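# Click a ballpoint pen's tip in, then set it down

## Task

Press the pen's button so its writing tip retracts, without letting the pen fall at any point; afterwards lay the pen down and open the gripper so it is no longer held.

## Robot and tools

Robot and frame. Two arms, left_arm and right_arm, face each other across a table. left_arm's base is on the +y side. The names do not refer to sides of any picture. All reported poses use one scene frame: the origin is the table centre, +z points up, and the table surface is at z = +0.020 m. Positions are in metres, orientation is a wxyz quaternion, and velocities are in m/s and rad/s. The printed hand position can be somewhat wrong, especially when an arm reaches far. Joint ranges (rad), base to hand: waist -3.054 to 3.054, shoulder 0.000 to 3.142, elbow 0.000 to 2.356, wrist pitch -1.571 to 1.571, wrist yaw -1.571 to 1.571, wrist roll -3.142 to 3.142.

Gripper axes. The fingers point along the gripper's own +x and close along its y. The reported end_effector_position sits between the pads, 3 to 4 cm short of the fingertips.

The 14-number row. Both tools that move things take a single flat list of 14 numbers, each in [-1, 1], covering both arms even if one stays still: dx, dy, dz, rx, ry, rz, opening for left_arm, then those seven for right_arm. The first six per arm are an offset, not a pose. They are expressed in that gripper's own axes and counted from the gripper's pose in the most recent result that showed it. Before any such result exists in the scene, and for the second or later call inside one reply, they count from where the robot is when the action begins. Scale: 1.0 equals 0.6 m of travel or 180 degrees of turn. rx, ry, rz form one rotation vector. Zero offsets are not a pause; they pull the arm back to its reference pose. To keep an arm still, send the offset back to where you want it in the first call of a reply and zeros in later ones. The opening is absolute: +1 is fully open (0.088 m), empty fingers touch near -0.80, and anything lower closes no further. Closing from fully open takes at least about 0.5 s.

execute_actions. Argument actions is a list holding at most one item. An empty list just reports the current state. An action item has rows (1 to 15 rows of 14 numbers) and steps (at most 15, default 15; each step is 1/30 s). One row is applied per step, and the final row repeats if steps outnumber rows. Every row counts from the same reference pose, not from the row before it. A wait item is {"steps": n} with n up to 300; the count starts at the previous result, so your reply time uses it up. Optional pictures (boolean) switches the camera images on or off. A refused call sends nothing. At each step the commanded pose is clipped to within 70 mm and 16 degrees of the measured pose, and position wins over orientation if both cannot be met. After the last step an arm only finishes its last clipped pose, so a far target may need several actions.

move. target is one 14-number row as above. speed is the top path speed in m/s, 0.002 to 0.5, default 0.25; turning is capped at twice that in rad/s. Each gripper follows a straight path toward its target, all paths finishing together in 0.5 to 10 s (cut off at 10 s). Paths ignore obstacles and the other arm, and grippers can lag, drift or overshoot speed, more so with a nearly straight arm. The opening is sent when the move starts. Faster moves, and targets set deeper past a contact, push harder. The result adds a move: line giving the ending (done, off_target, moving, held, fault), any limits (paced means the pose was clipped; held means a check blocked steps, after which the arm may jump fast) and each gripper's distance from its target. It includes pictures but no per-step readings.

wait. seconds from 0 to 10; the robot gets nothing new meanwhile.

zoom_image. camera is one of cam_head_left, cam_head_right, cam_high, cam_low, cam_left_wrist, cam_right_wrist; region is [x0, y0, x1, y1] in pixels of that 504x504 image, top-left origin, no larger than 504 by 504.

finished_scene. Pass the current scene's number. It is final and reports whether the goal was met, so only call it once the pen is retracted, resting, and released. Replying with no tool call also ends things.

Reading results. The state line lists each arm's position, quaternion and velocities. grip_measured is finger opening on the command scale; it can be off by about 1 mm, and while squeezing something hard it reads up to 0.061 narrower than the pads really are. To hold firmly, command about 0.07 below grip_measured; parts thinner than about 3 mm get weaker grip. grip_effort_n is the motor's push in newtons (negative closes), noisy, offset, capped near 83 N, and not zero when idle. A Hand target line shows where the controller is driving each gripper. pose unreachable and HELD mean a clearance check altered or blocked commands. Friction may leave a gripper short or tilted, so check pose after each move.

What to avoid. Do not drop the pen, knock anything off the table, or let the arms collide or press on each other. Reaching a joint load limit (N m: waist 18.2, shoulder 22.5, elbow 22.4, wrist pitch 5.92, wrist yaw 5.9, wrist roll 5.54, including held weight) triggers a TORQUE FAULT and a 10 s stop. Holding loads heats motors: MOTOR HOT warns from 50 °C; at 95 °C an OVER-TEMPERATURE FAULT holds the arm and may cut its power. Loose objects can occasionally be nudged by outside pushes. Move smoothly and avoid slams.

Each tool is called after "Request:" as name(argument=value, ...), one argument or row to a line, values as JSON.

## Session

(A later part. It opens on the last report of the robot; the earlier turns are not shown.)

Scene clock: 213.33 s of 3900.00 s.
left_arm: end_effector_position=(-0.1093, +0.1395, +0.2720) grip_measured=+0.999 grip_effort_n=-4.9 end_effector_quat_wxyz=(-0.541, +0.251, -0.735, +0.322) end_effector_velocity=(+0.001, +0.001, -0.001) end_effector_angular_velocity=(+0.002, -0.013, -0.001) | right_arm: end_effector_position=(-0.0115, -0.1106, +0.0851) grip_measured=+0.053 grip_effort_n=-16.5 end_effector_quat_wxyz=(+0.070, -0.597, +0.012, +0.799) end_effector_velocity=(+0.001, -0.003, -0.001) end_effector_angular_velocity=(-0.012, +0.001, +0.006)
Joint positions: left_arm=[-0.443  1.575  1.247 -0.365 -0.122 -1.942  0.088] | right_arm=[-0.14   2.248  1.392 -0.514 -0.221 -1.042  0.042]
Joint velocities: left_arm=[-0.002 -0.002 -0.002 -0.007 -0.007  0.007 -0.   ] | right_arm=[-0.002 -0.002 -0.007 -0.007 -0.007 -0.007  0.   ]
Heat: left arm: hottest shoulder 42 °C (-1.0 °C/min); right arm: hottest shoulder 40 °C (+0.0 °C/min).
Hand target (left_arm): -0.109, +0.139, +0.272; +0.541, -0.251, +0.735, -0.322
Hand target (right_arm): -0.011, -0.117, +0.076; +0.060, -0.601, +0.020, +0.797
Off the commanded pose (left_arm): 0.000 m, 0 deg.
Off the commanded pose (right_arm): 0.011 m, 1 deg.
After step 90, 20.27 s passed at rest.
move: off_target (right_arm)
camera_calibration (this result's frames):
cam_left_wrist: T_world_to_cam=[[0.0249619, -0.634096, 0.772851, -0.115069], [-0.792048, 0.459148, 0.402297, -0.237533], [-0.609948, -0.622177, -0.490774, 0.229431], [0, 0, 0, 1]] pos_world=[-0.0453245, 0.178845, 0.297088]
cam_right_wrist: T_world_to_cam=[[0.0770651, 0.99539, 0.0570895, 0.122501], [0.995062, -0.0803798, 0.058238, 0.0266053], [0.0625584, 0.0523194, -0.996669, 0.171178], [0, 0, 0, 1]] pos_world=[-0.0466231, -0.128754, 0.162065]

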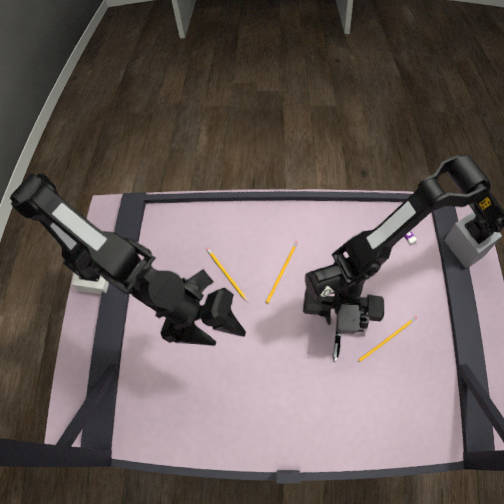

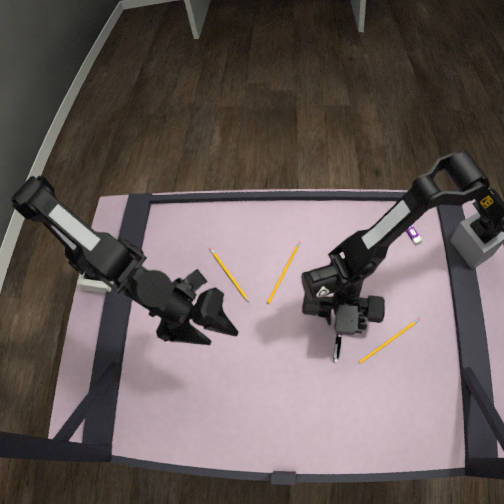

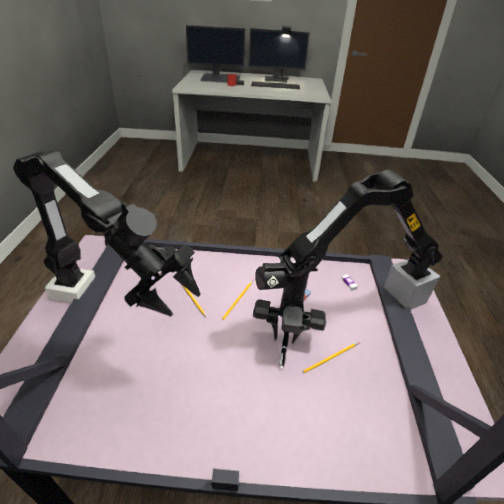

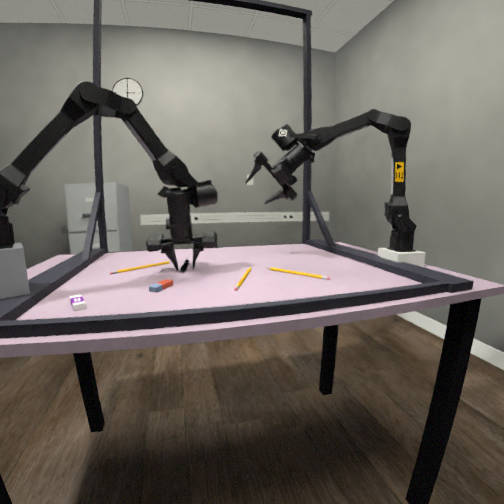

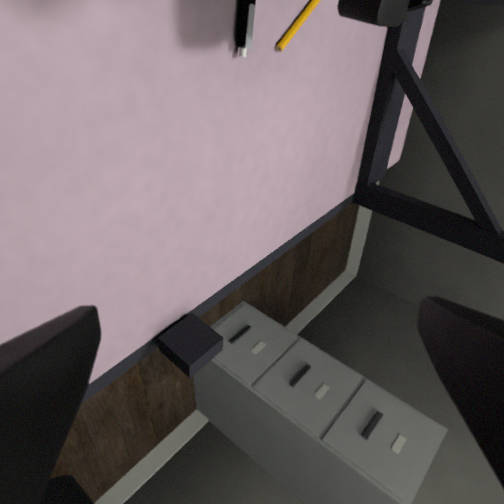

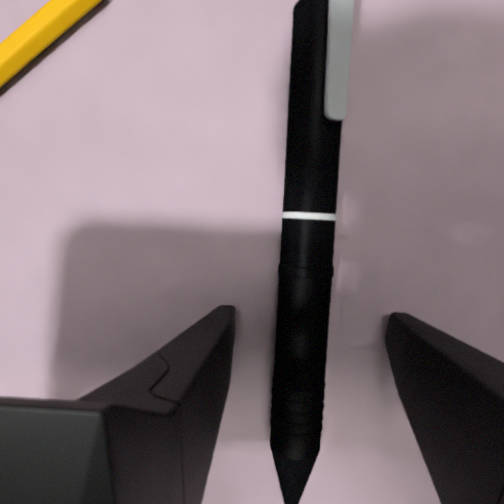

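Request:
execute_actions(
  actions=[
    {"rows": [[0,0,0,0,0,0,1.0, 0.0137,0.0114,-0.0064,0,0,0.0077,0.03],[0,0,0,0,0,0,1.0, 0.0144,0.0115,-0.0066,0,0,0.0077,0.01],[0,0,0,0,0,0,1.0, 0.0151,0.0115,-0.0068,0,0,0.0077,-0.01],[0,0,0,0,0,0,1.0, 0.0159,0.0116,-0.0070,0,0,0.0077,-0.035],[0,0,0,0,0,0,1.0, 0.0166,0.0116,-0.0072,0,0,0.0077,-0.06],[0,0,0,0,0,0,1.0, 0.0173,0.0117,-0.0075,0,0,0.0077,-0.085],[0,0,0,0,0,0,1.0, 0.0180,0.0117,-0.0077,0,0,0.0077,-0.11],[0,0,0,0,0,0,1.0, 0.0188,0.0118,-0.0079,0,0,0.0077,-0.135],[0,0,0,0,0,0,1.0, 0.0195,0.0118,-0.0081,0,0,0.0077,-0.16],[0,0,0,0,0,0,1.0, 0.0202,0.0119,-0.0083,0,0,0.0077,-0.185],[0,0,0,0,0,0,1.0, 0.0202,0.0119,-0.0083,0,0,0.0077,-0.21],[0,0,0,0,0,0,1.0, 0.0202,0.0119,-0.0083,0,0,0.0077,-0.235],[0,0,0,0,0,0,1.0, 0.0202,0.0119,-0.0083,0,0,0.0077,-0.26],[0,0,0,0,0,0,1.0, 0.0202,0.0119,-0.0083,0,0,0.0077,-0.28],[0,0,0,0,0,0,1.0, 0.0202,0.0119,-0.0083,0,0,0.0077,-0.30]], "steps": 15},
  ],
)

Request:
execute_actions(
  actions=[
    {"rows": [[0,0,0,0,0,0,1.0, 0.008,0.006,-0.003,0,0,0.004,-0.33],[0,0,0,0,0,0,1.0, 0.008,0.006,-0.003,0,0,0.004,-0.36],[0,0,0,0,0,0,1.0, 0.008,0.006,-0.003,0,0,0.004,-0.39],[0,0,0,0,0,0,1.0, 0.008,0.006,-0.003,0,0,0.004,-0.42],[0,0,0,0,0,0,1.0, 0.008,0.006,-0.003,0,0,0.004,-0.445],[0,0,0,0,0,0,1.0, 0.008,0.006,-0.003,0,0,0.004,-0.47],[0,0,0,0,0,0,1.0, 0.008,0.006,-0.003,0,0,0.004,-0.49],[0,0,0,0,0,0,1.0, 0.008,0.006,-0.003,0,0,0.004,-0.51],[0,0,0,0,0,0,1.0, 0.008,0.006,-0.003,0,0,0.004,-0.53],[0,0,0,0,0,0,1.0, 0.008,0.006,-0.003,0,0,0.004,-0.55],[0,0,0,0,0,0,1.0, 0.008,0.006,-0.003,0,0,0.004,-0.57],[0,0,0,0,0,0,1.0, 0.008,0.006,-0.003,0,0,0.004,-0.59],[0,0,0,0,0,0,1.0, 0.008,0.006,-0.003,0,0,0.004,-0.61],[0,0,0,0,0,0,1.0, 0.008,0.006,-0.003,0,0,0.004,-0.63],[0,0,0,0,0,0,1.0, 0.008,0.006,-0.003,0,0,0.004,-0.65]], "steps": 15},
  ],
)

Scene clock: 244.63 s of 3900.00 s.
left_arm: end_effector_position=(-0.1093, +0.1395, +0.2720) grip_measured=+0.999 grip_effort_n=-4.9 end_effector_quat_wxyz=(-0.541, +0.251, -0.735, +0.322) end_effector_velocity=(+0.002, -0.001, +0.001) end_effector_angular_velocity=(-0.007, +0.007, +0.028) | right_arm: end_effector_position=(-0.0135, -0.1115, +0.0838) grip_measured=-0.237 grip_effort_n=-17.9 end_effector_quat_wxyz=(+0.069, -0.591, +0.011, +0.804) end_effector_velocity=(-0.001, -0.004, -0.000) end_effector_angular_velocity=(-0.017, +0.015, +0.009)
Joint positions: left_arm=[-0.443  1.575  1.247 -0.365 -0.122 -1.942  0.088] | right_arm=[-0.14   2.248  1.382 -0.497 -0.235 -1.042  0.027]
Joint velocities: left_arm=[-0.002 -0.002 -0.002  0.007 -0.022 -0.022 -0.   ] | right_arm=[-0.002 -0.002 -0.007 -0.007 -0.022 -0.007 -0.032]
Heat: left arm: hottest shoulder 42 °C (-1.0 °C/min); right arm: hottest shoulder 40 °C (+0.0 °C/min).
Hand target (left_arm): -0.109, +0.139, +0.272; +0.541, -0.251, +0.735, -0.322
Hand target (right_arm): -0.011, -0.117, +0.072; +0.060, -0.597, +0.019, +0.800
Off the commanded pose (left_arm): 0.000 m, 0 deg.
Off the commanded pose (right_arm): 0.014 m, 2 deg.
Steps of this call (steps 1 to 90: nothing new was sent; then 27.80 s passed at rest; steps 91 to 105: all 15 steps of this action). Readings (end_effector_position):
91: left_arm (-0.1093, +0.1395, +0.2720) | right_arm (-0.0117, -0.1107, +0.0850)
92: left_arm (-0.1093, +0.1395, +0.2720) | right_arm (-0.0118, -0.1110, +0.0847)
94: left_arm (-0.1093, +0.1395, +0.2720) | right_arm (-0.0120, -0.1114, +0.0844)
98: left_arm (-0.1093, +0.1395, +0.2720) | right_arm (-0.0128, -0.1121, +0.0840)
105: the state above
camera_calibration (this result's frames):
cam_left_wrist: T_world_to_cam=[[0.0249619, -0.634096, 0.772851, -0.115069], [-0.792048, 0.459148, 0.402297, -0.237533], [-0.609948, -0.622177, -0.490774, 0.229431], [0, 0, 0, 1]] pos_world=[-0.0453245, 0.178845, 0.297088]
cam_right_wrist: T_world_to_cam=[[0.0750292, 0.995559, 0.0568615, 0.123572], [0.996087, -0.077496, 0.0424933, 0.0302126], [0.0467111, 0.0534508, -0.997477, 0.170012], [0, 0, 0, 1]] pos_world=[-0.0473073, -0.129769, 0.161273]

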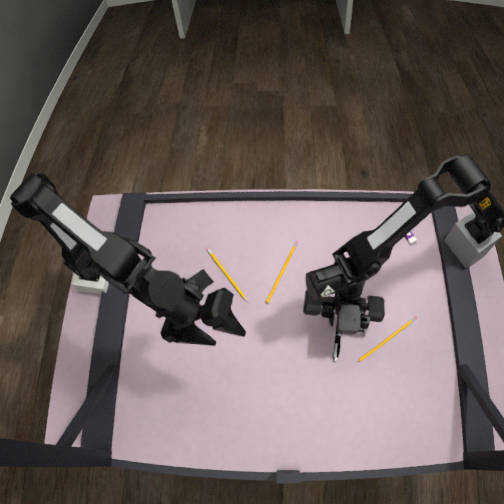

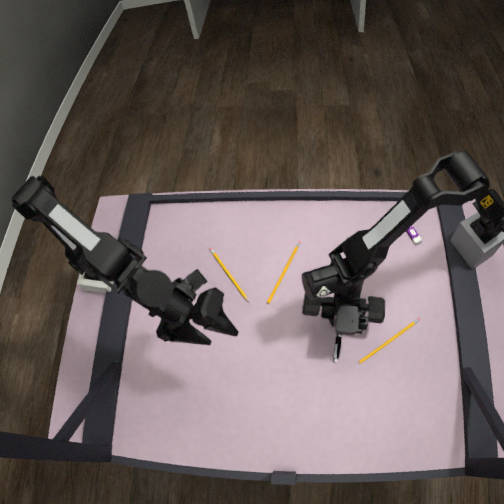

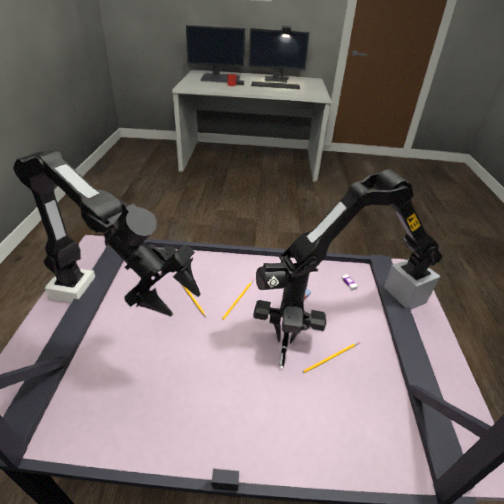

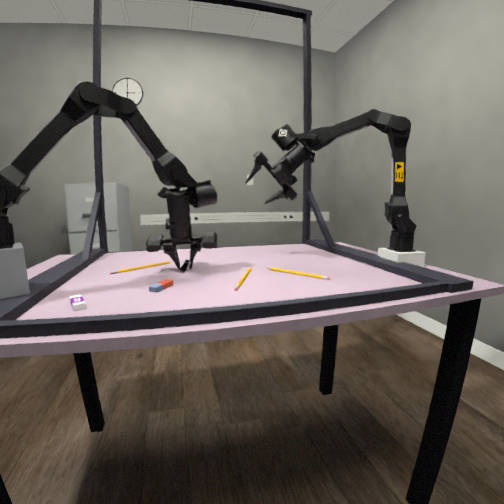

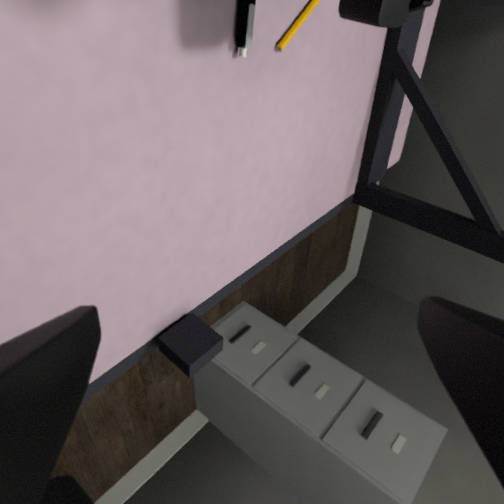

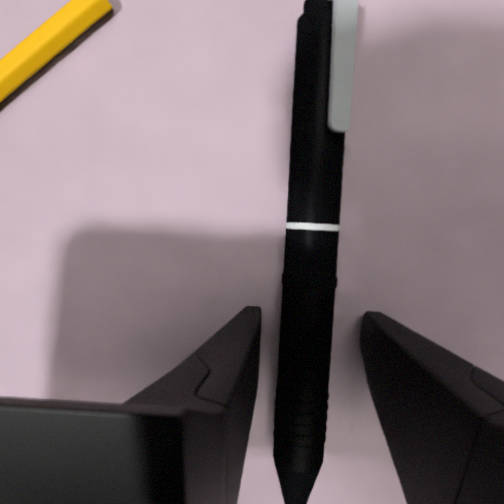

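Scene clock: 245.13 s of 3900.00 s.
left_arm: end_effector_position=(-0.1093, +0.1395, +0.2720) grip_measured=+0.999 grip_effort_n=-4.9 end_effector_quat_wxyz=(-0.541, +0.251, -0.735, +0.322) end_effector_velocity=(+0.002, +0.003, -0.004) end_effector_angular_velocity=(+0.019, -0.010, +0.008) | right_arm: end_effector_position=(-0.0145, -0.1113, +0.0841) grip_measured=-0.585 grip_effort_n=-79.8 end_effector_quat_wxyz=(+0.069, -0.589, +0.011, +0.805) end_effector_velocity=(-0.002, -0.000, +0.004) end_effector_angular_velocity=(-0.004, +0.020, +0.009)
Joint positions: left_arm=[-0.443  1.575  1.247 -0.365 -0.122 -1.942  0.088] | right_arm=[-0.14   2.248  1.382 -0.494 -0.241 -1.042  0.01 ]
Joint velocities: left_arm=[-0.002 -0.002 -0.002 -0.022 -0.007 -0.007 -0.   ] | right_arm=[-0.002 -0.007  0.002 -0.007 -0.022 -0.007 -0.024]
Heat: left arm: hottest shoulder 42 °C (-1.0 °C/min); right arm: hottest shoulder 40 °C (+0.0 °C/min).
Hand target (left_arm): -0.109, +0.139, +0.272; +0.541, -0.251, +0.735, -0.322
Hand target (right_arm): -0.014, -0.115, +0.079; +0.064, -0.591, +0.015, +0.804
Off the commanded pose (left_arm): 0.000 m, 0 deg.
Off the commanded pose (right_arm): 0.007 m, 1 deg.
Steps of this call (steps 1 to 15: all 15 steps of this action). Readings (end_effector_position):
1: left_arm (-0.1093, +0.1395, +0.2720) | right_arm (-0.0136, -0.1115, +0.0839)
2: left_arm (-0.1093, +0.1395, +0.2720) | right_arm (-0.0138, -0.1115, +0.0839)
4: left_arm (-0.1093, +0.1395, +0.2720) | right_arm (-0.0141, -0.1115, +0.0840)
8: left_arm (-0.1093, +0.1395, +0.2720) | right_arm (-0.0144, -0.1114, +0.0841)
15: the state above
camera_calibration (this result's frames):
cam_left_wrist: T_world_to_cam=[[0.0249619, -0.634096, 0.772851, -0.115069], [-0.792048, 0.459148, 0.402297, -0.237533], [-0.609948, -0.622177, -0.490774, 0.229431], [0, 0, 0, 1]] pos_world=[-0.0453245, 0.178845, 0.297088]
cam_right_wrist: T_world_to_cam=[[0.0741967, 0.995628, 0.0567472, 0.123472], [0.996422, -0.0763247, 0.036298, 0.0318344], [0.0404705, 0.053851, -0.997729, 0.170341], [0, 0, 0, 1]] pos_world=[-0.0477755, -0.129675, 0.161791]

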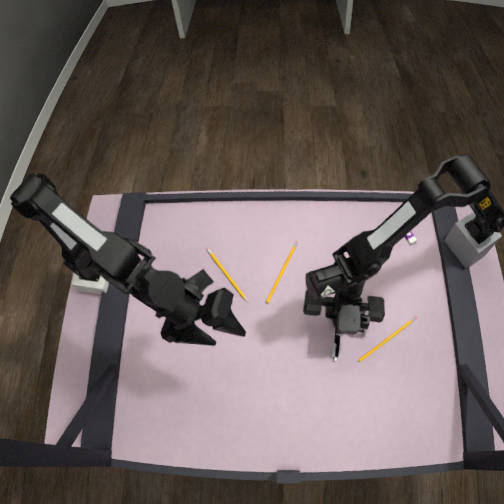

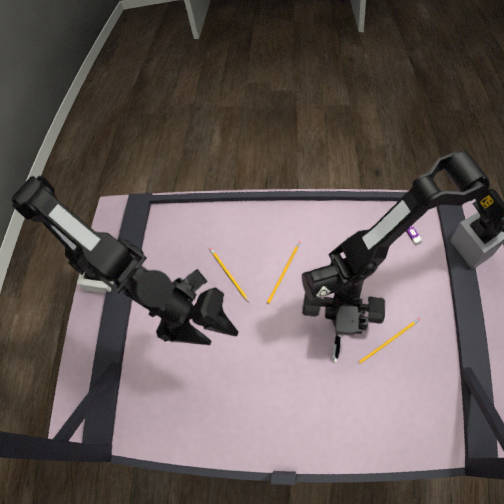

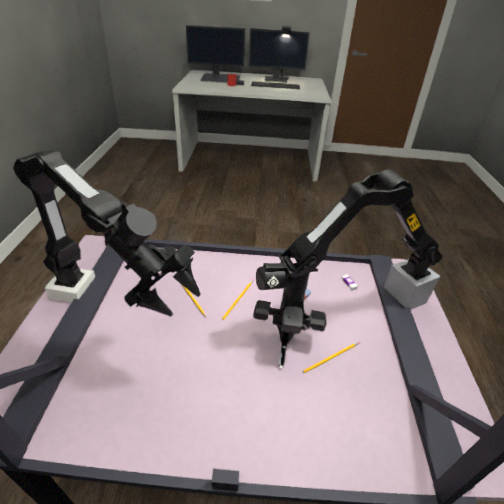

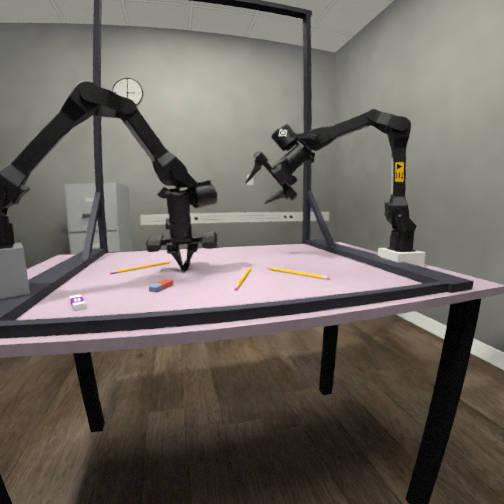

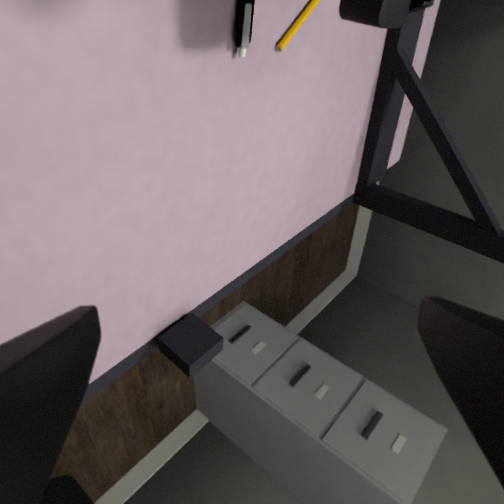

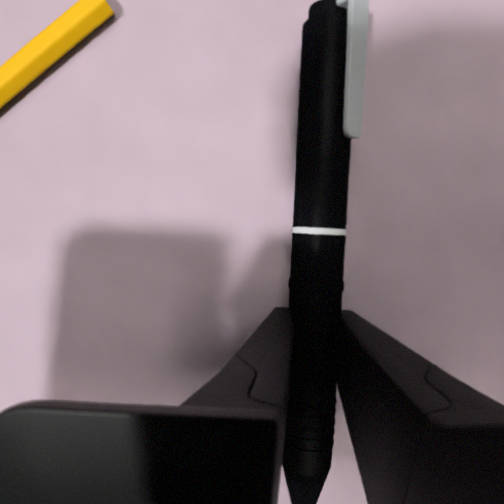

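Request:
move(
  target=[0,0,0,0,0,0,1.0, -0.095,-0.0064,0.0306,0,0,0,-0.66],
  speed=0.15,
)

Request:
move(
  target=[0,0,0,0,0,0,1.0, -0.0237,-0.0198,0.1782,-0.605,0.294,-0.333,-0.66],
  speed=0.45,
)

Scene clock: 332.50 s of 3900.00 s.
left_arm: end_effector_position=(-0.1093, +0.1395, +0.2720) grip_measured=+0.999 grip_effort_n=-5.3 end_effector_quat_wxyz=(-0.541, +0.251, -0.735, +0.322) end_effector_velocity=(+0.000, +0.000, -0.001) end_effector_angular_velocity=(-0.007, -0.006, +0.014) | right_arm: end_effector_position=(-0.0131, -0.1147, +0.1373) grip_measured=-0.595 grip_effort_n=-83.5 end_effector_quat_wxyz=(+0.064, -0.592, +0.017, +0.803) end_effector_velocity=(+0.000, -0.000, +0.002) end_effector_angular_velocity=(-0.007, +0.006, -0.008)
Joint positions: left_arm=[-0.443  1.575  1.247 -0.365 -0.122 -1.942  0.088] | right_arm=[-0.14   2.143  1.452 -0.686 -0.241 -1.042  0.01 ]
Joint velocities: left_arm=[-0.007 -0.002 -0.007  0.007 -0.022 -0.007  0.   ] | right_arm=[-0.002 -0.002  0.002 -0.007 -0.007  0.007 -0.   ]
Heat: left arm: hottest shoulder 42 °C (+0.0 °C/min); right arm: hottest shoulder 45 °C (+3.0 °C/min).
Hand target (left_arm): -0.109, +0.139, +0.272; +0.541, -0.251, +0.735, -0.322
Hand target (right_arm): -0.014, -0.112, +0.144; +0.069, -0.588, +0.011, +0.806
Off the commanded pose (left_arm): 0.000 m, 0 deg.
Off the commanded pose (right_arm): 0.008 m, 1 deg.
After step 90, 83.47 s passed at rest.
move: done
camera_calibration (this result's frames):
cam_left_wrist: T_world_to_cam=[[0.0249619, -0.634096, 0.772851, -0.115069], [-0.792048, 0.459148, 0.402297, -0.237533], [-0.609948, -0.622177, -0.490774, 0.229431], [0, 0, 0, 1]] pos_world=[-0.0453245, 0.178845, 0.297088]
cam_right_wrist: T_world_to_cam=[[0.0738713, 0.996422, 0.0410657, 0.125919], [0.996154, -0.0756715, 0.0441598, 0.0272791], [0.0471093, 0.0376457, -0.99818, 0.221783], [0, 0, 0, 1]] pos_world=[-0.046924, -0.131754, 0.215004]

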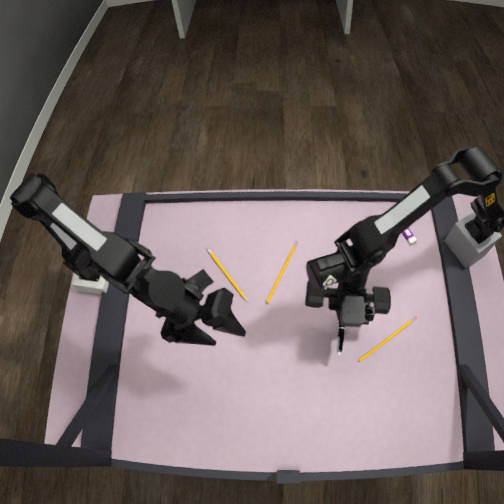

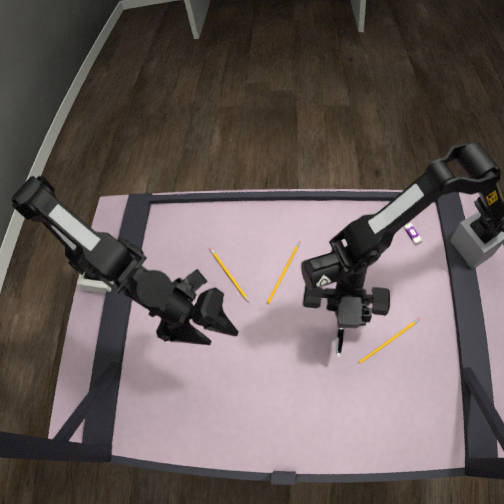

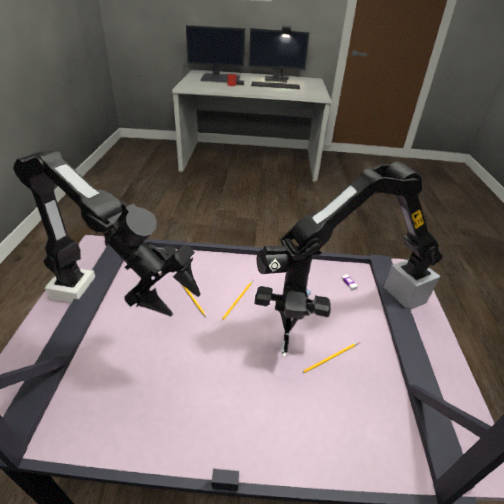

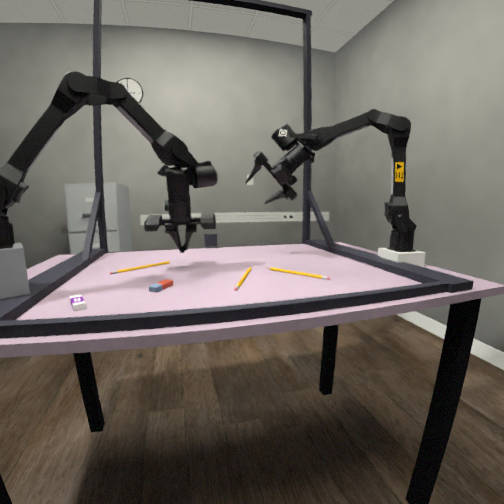

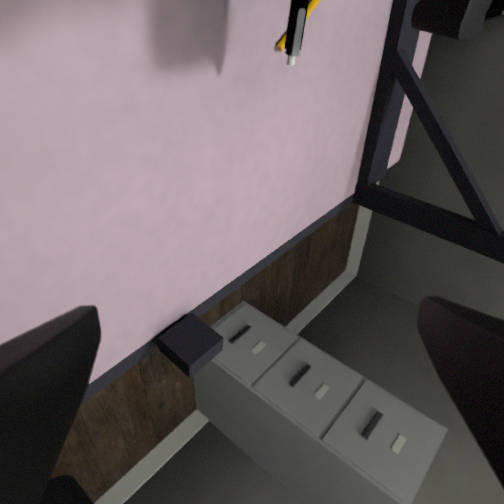

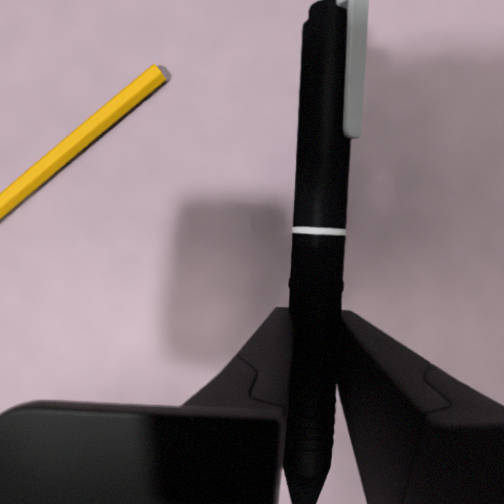

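Scene clock: 335.70 s of 3900.00 s.
left_arm: end_effector_position=(-0.1093, +0.1395, +0.2720) grip_measured=+0.999 grip_effort_n=-5.3 end_effector_quat_wxyz=(-0.541, +0.251, -0.735, +0.322) end_effector_velocity=(+0.001, +0.001, -0.003) end_effector_angular_velocity=(+0.014, +0.005, +0.017) | right_arm: end_effector_position=(-0.1123, -0.0916, +0.1916) grip_measured=-0.595 grip_effort_n=-83.5 end_effector_quat_wxyz=(+0.083, +0.572, +0.812, -0.079) end_effector_velocity=(+0.001, -0.001, -0.003) end_effector_angular_velocity=(-0.005, -0.024, +0.019)
Joint positions: left_arm=[-0.443  1.575  1.247 -0.365 -0.122 -1.942  0.088] | right_arm=[ 0.208  2.155  0.905  1.005  0.379 -3.015  0.01 ]
Joint velocities: left_arm=[-0.002  0.002 -0.002 -0.007 -0.007 -0.022 -0.   ] | right_arm=[-0.007 -0.002 -0.007 -0.007 -0.022 -0.022 -0.   ]
Heat: left arm: hottest shoulder 42 °C (+0.0 °C/min); right arm: hottest shoulder 45 °C (+2.0 °C/min).
Hand target (left_arm): -0.109, +0.139, +0.272; +0.541, -0.251, +0.735, -0.322
Hand target (right_arm): -0.110, -0.093, +0.182; +0.094, +0.571, +0.812, -0.079
Off the commanded pose (left_arm): 0.000 m, 0 deg.
Off the commanded pose (right_arm): 0.009 m, 1 deg.
move: off_target (right_arm)
camera_calibration (this result's frames):
cam_left_wrist: T_world_to_cam=[[0.0249619, -0.634096, 0.772851, -0.115069], [-0.792048, 0.459148, 0.402297, -0.237533], [-0.609948, -0.622177, -0.490774, 0.229431], [0, 0, 0, 1]] pos_world=[-0.0453245, 0.178845, 0.297088]
cam_right_wrist: T_world_to_cam=[[-0.945984, -0.32384, -0.0155278, -0.116555], [0.023807, -0.117149, 0.992829, -0.16934], [-0.323337, 0.938831, 0.11853, 0.106735], [0, 0, 0, 1]] pos_world=[-0.0717162, -0.157789, 0.153664]

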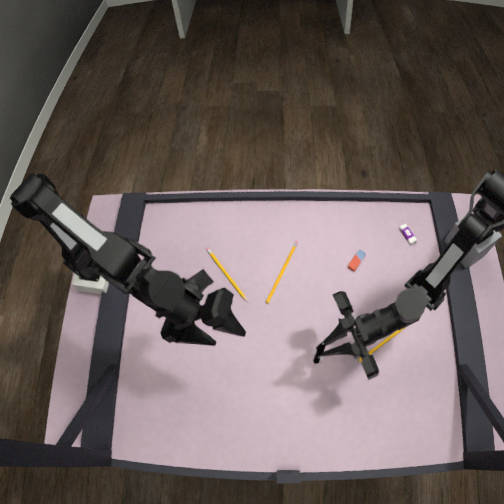

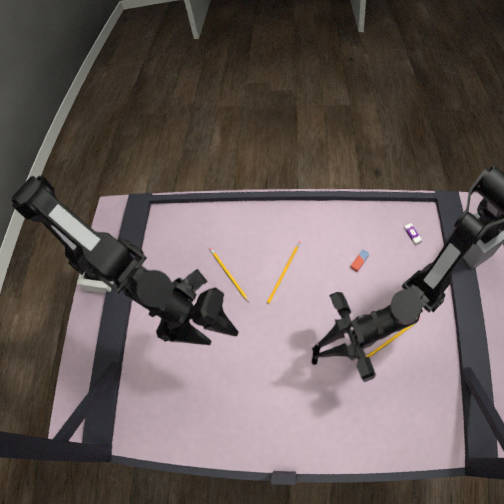

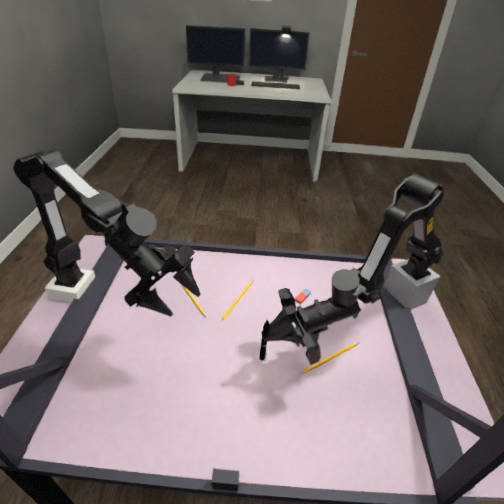

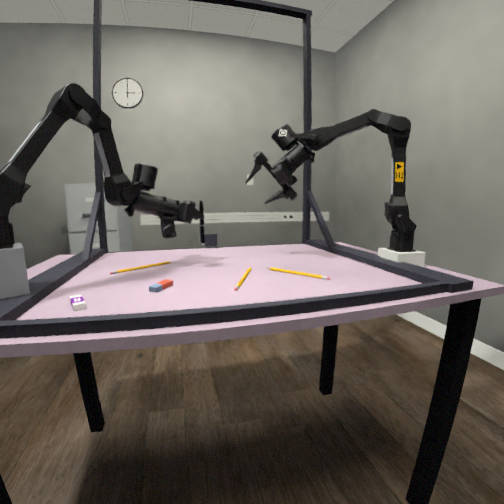

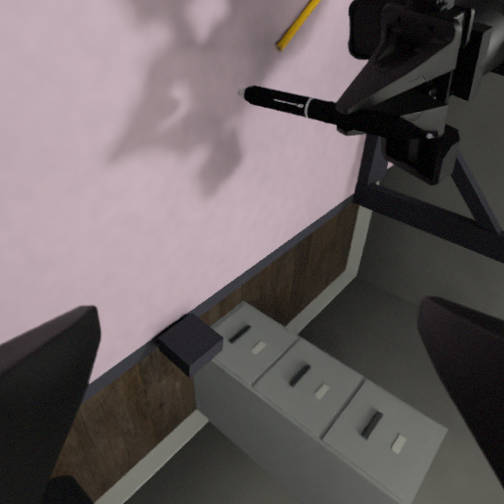

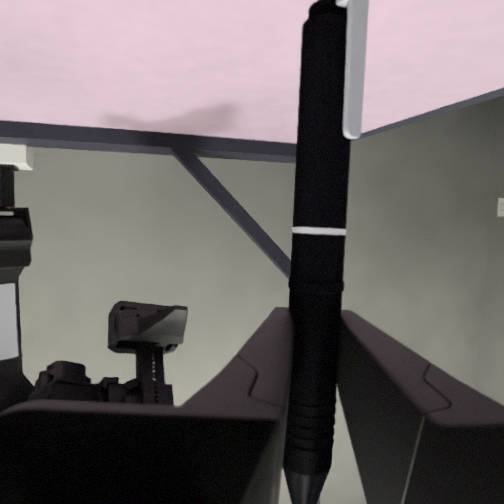

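Request:
zoom_image(
  camera="cam_left_wrist",
  region=[225, 60, 465, 190],
)

Request:
zoom_image(
  camera="cam_low",
  region=[140, 180, 250, 280],
)

Request:
zoom_image(
  camera="cam_high",
  region=[220, 280, 340, 400],
)

Region (225, 60, 465, 190) of cam_left_wrist's 504x504 image, scaled by 2.100, with more detail than that image has; it fills the top 273 rows of this view, and the rest is white.

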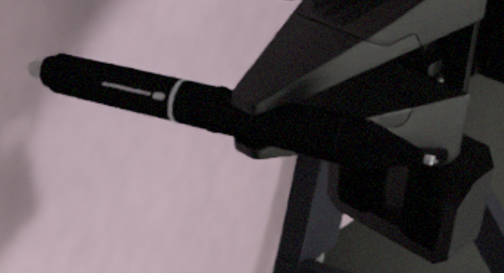

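Region (140, 180, 250, 280) of cam_low's 504x504 image, scaled by 4.582, with more detail than that image has; it fills the top 458 rows of this view, and the rest is white.

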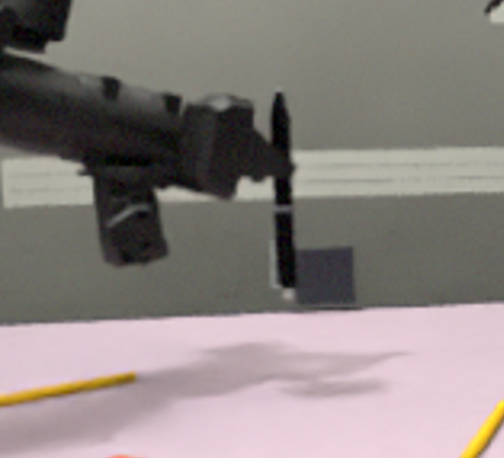

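Region (220, 280, 340, 400) of cam_high's 504x504 image, scaled by 4.200, with more detail than that image has.

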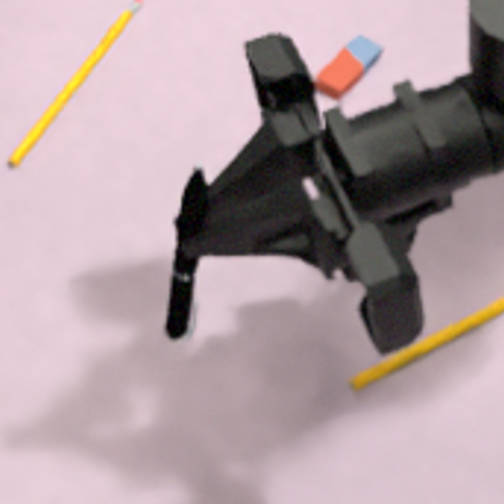

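Request:
zoom_image(
  camera="cam_head_left",
  region=[290, 310, 390, 390],
)

Request:
zoom_image(
  camera="cam_head_right",
  region=[290, 310, 390, 390],
)

Region (290, 310, 390, 390) of cam_head_left's 504x504 image, scaled by 5.040, with more detail than that image has; it fills the top 403 rows of this view, and the rest is white.

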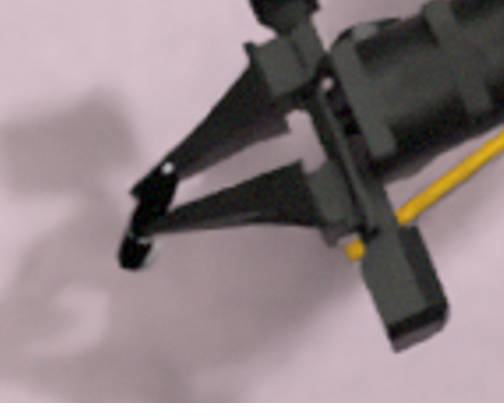

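Region (290, 310, 390, 390) of cam_head_right's 504x504 image, scaled by 5.040, with more detail than that image has; it fills the top 403 rows of this view, and the rest is white.

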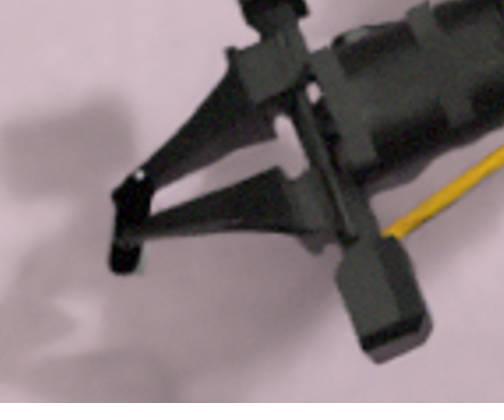

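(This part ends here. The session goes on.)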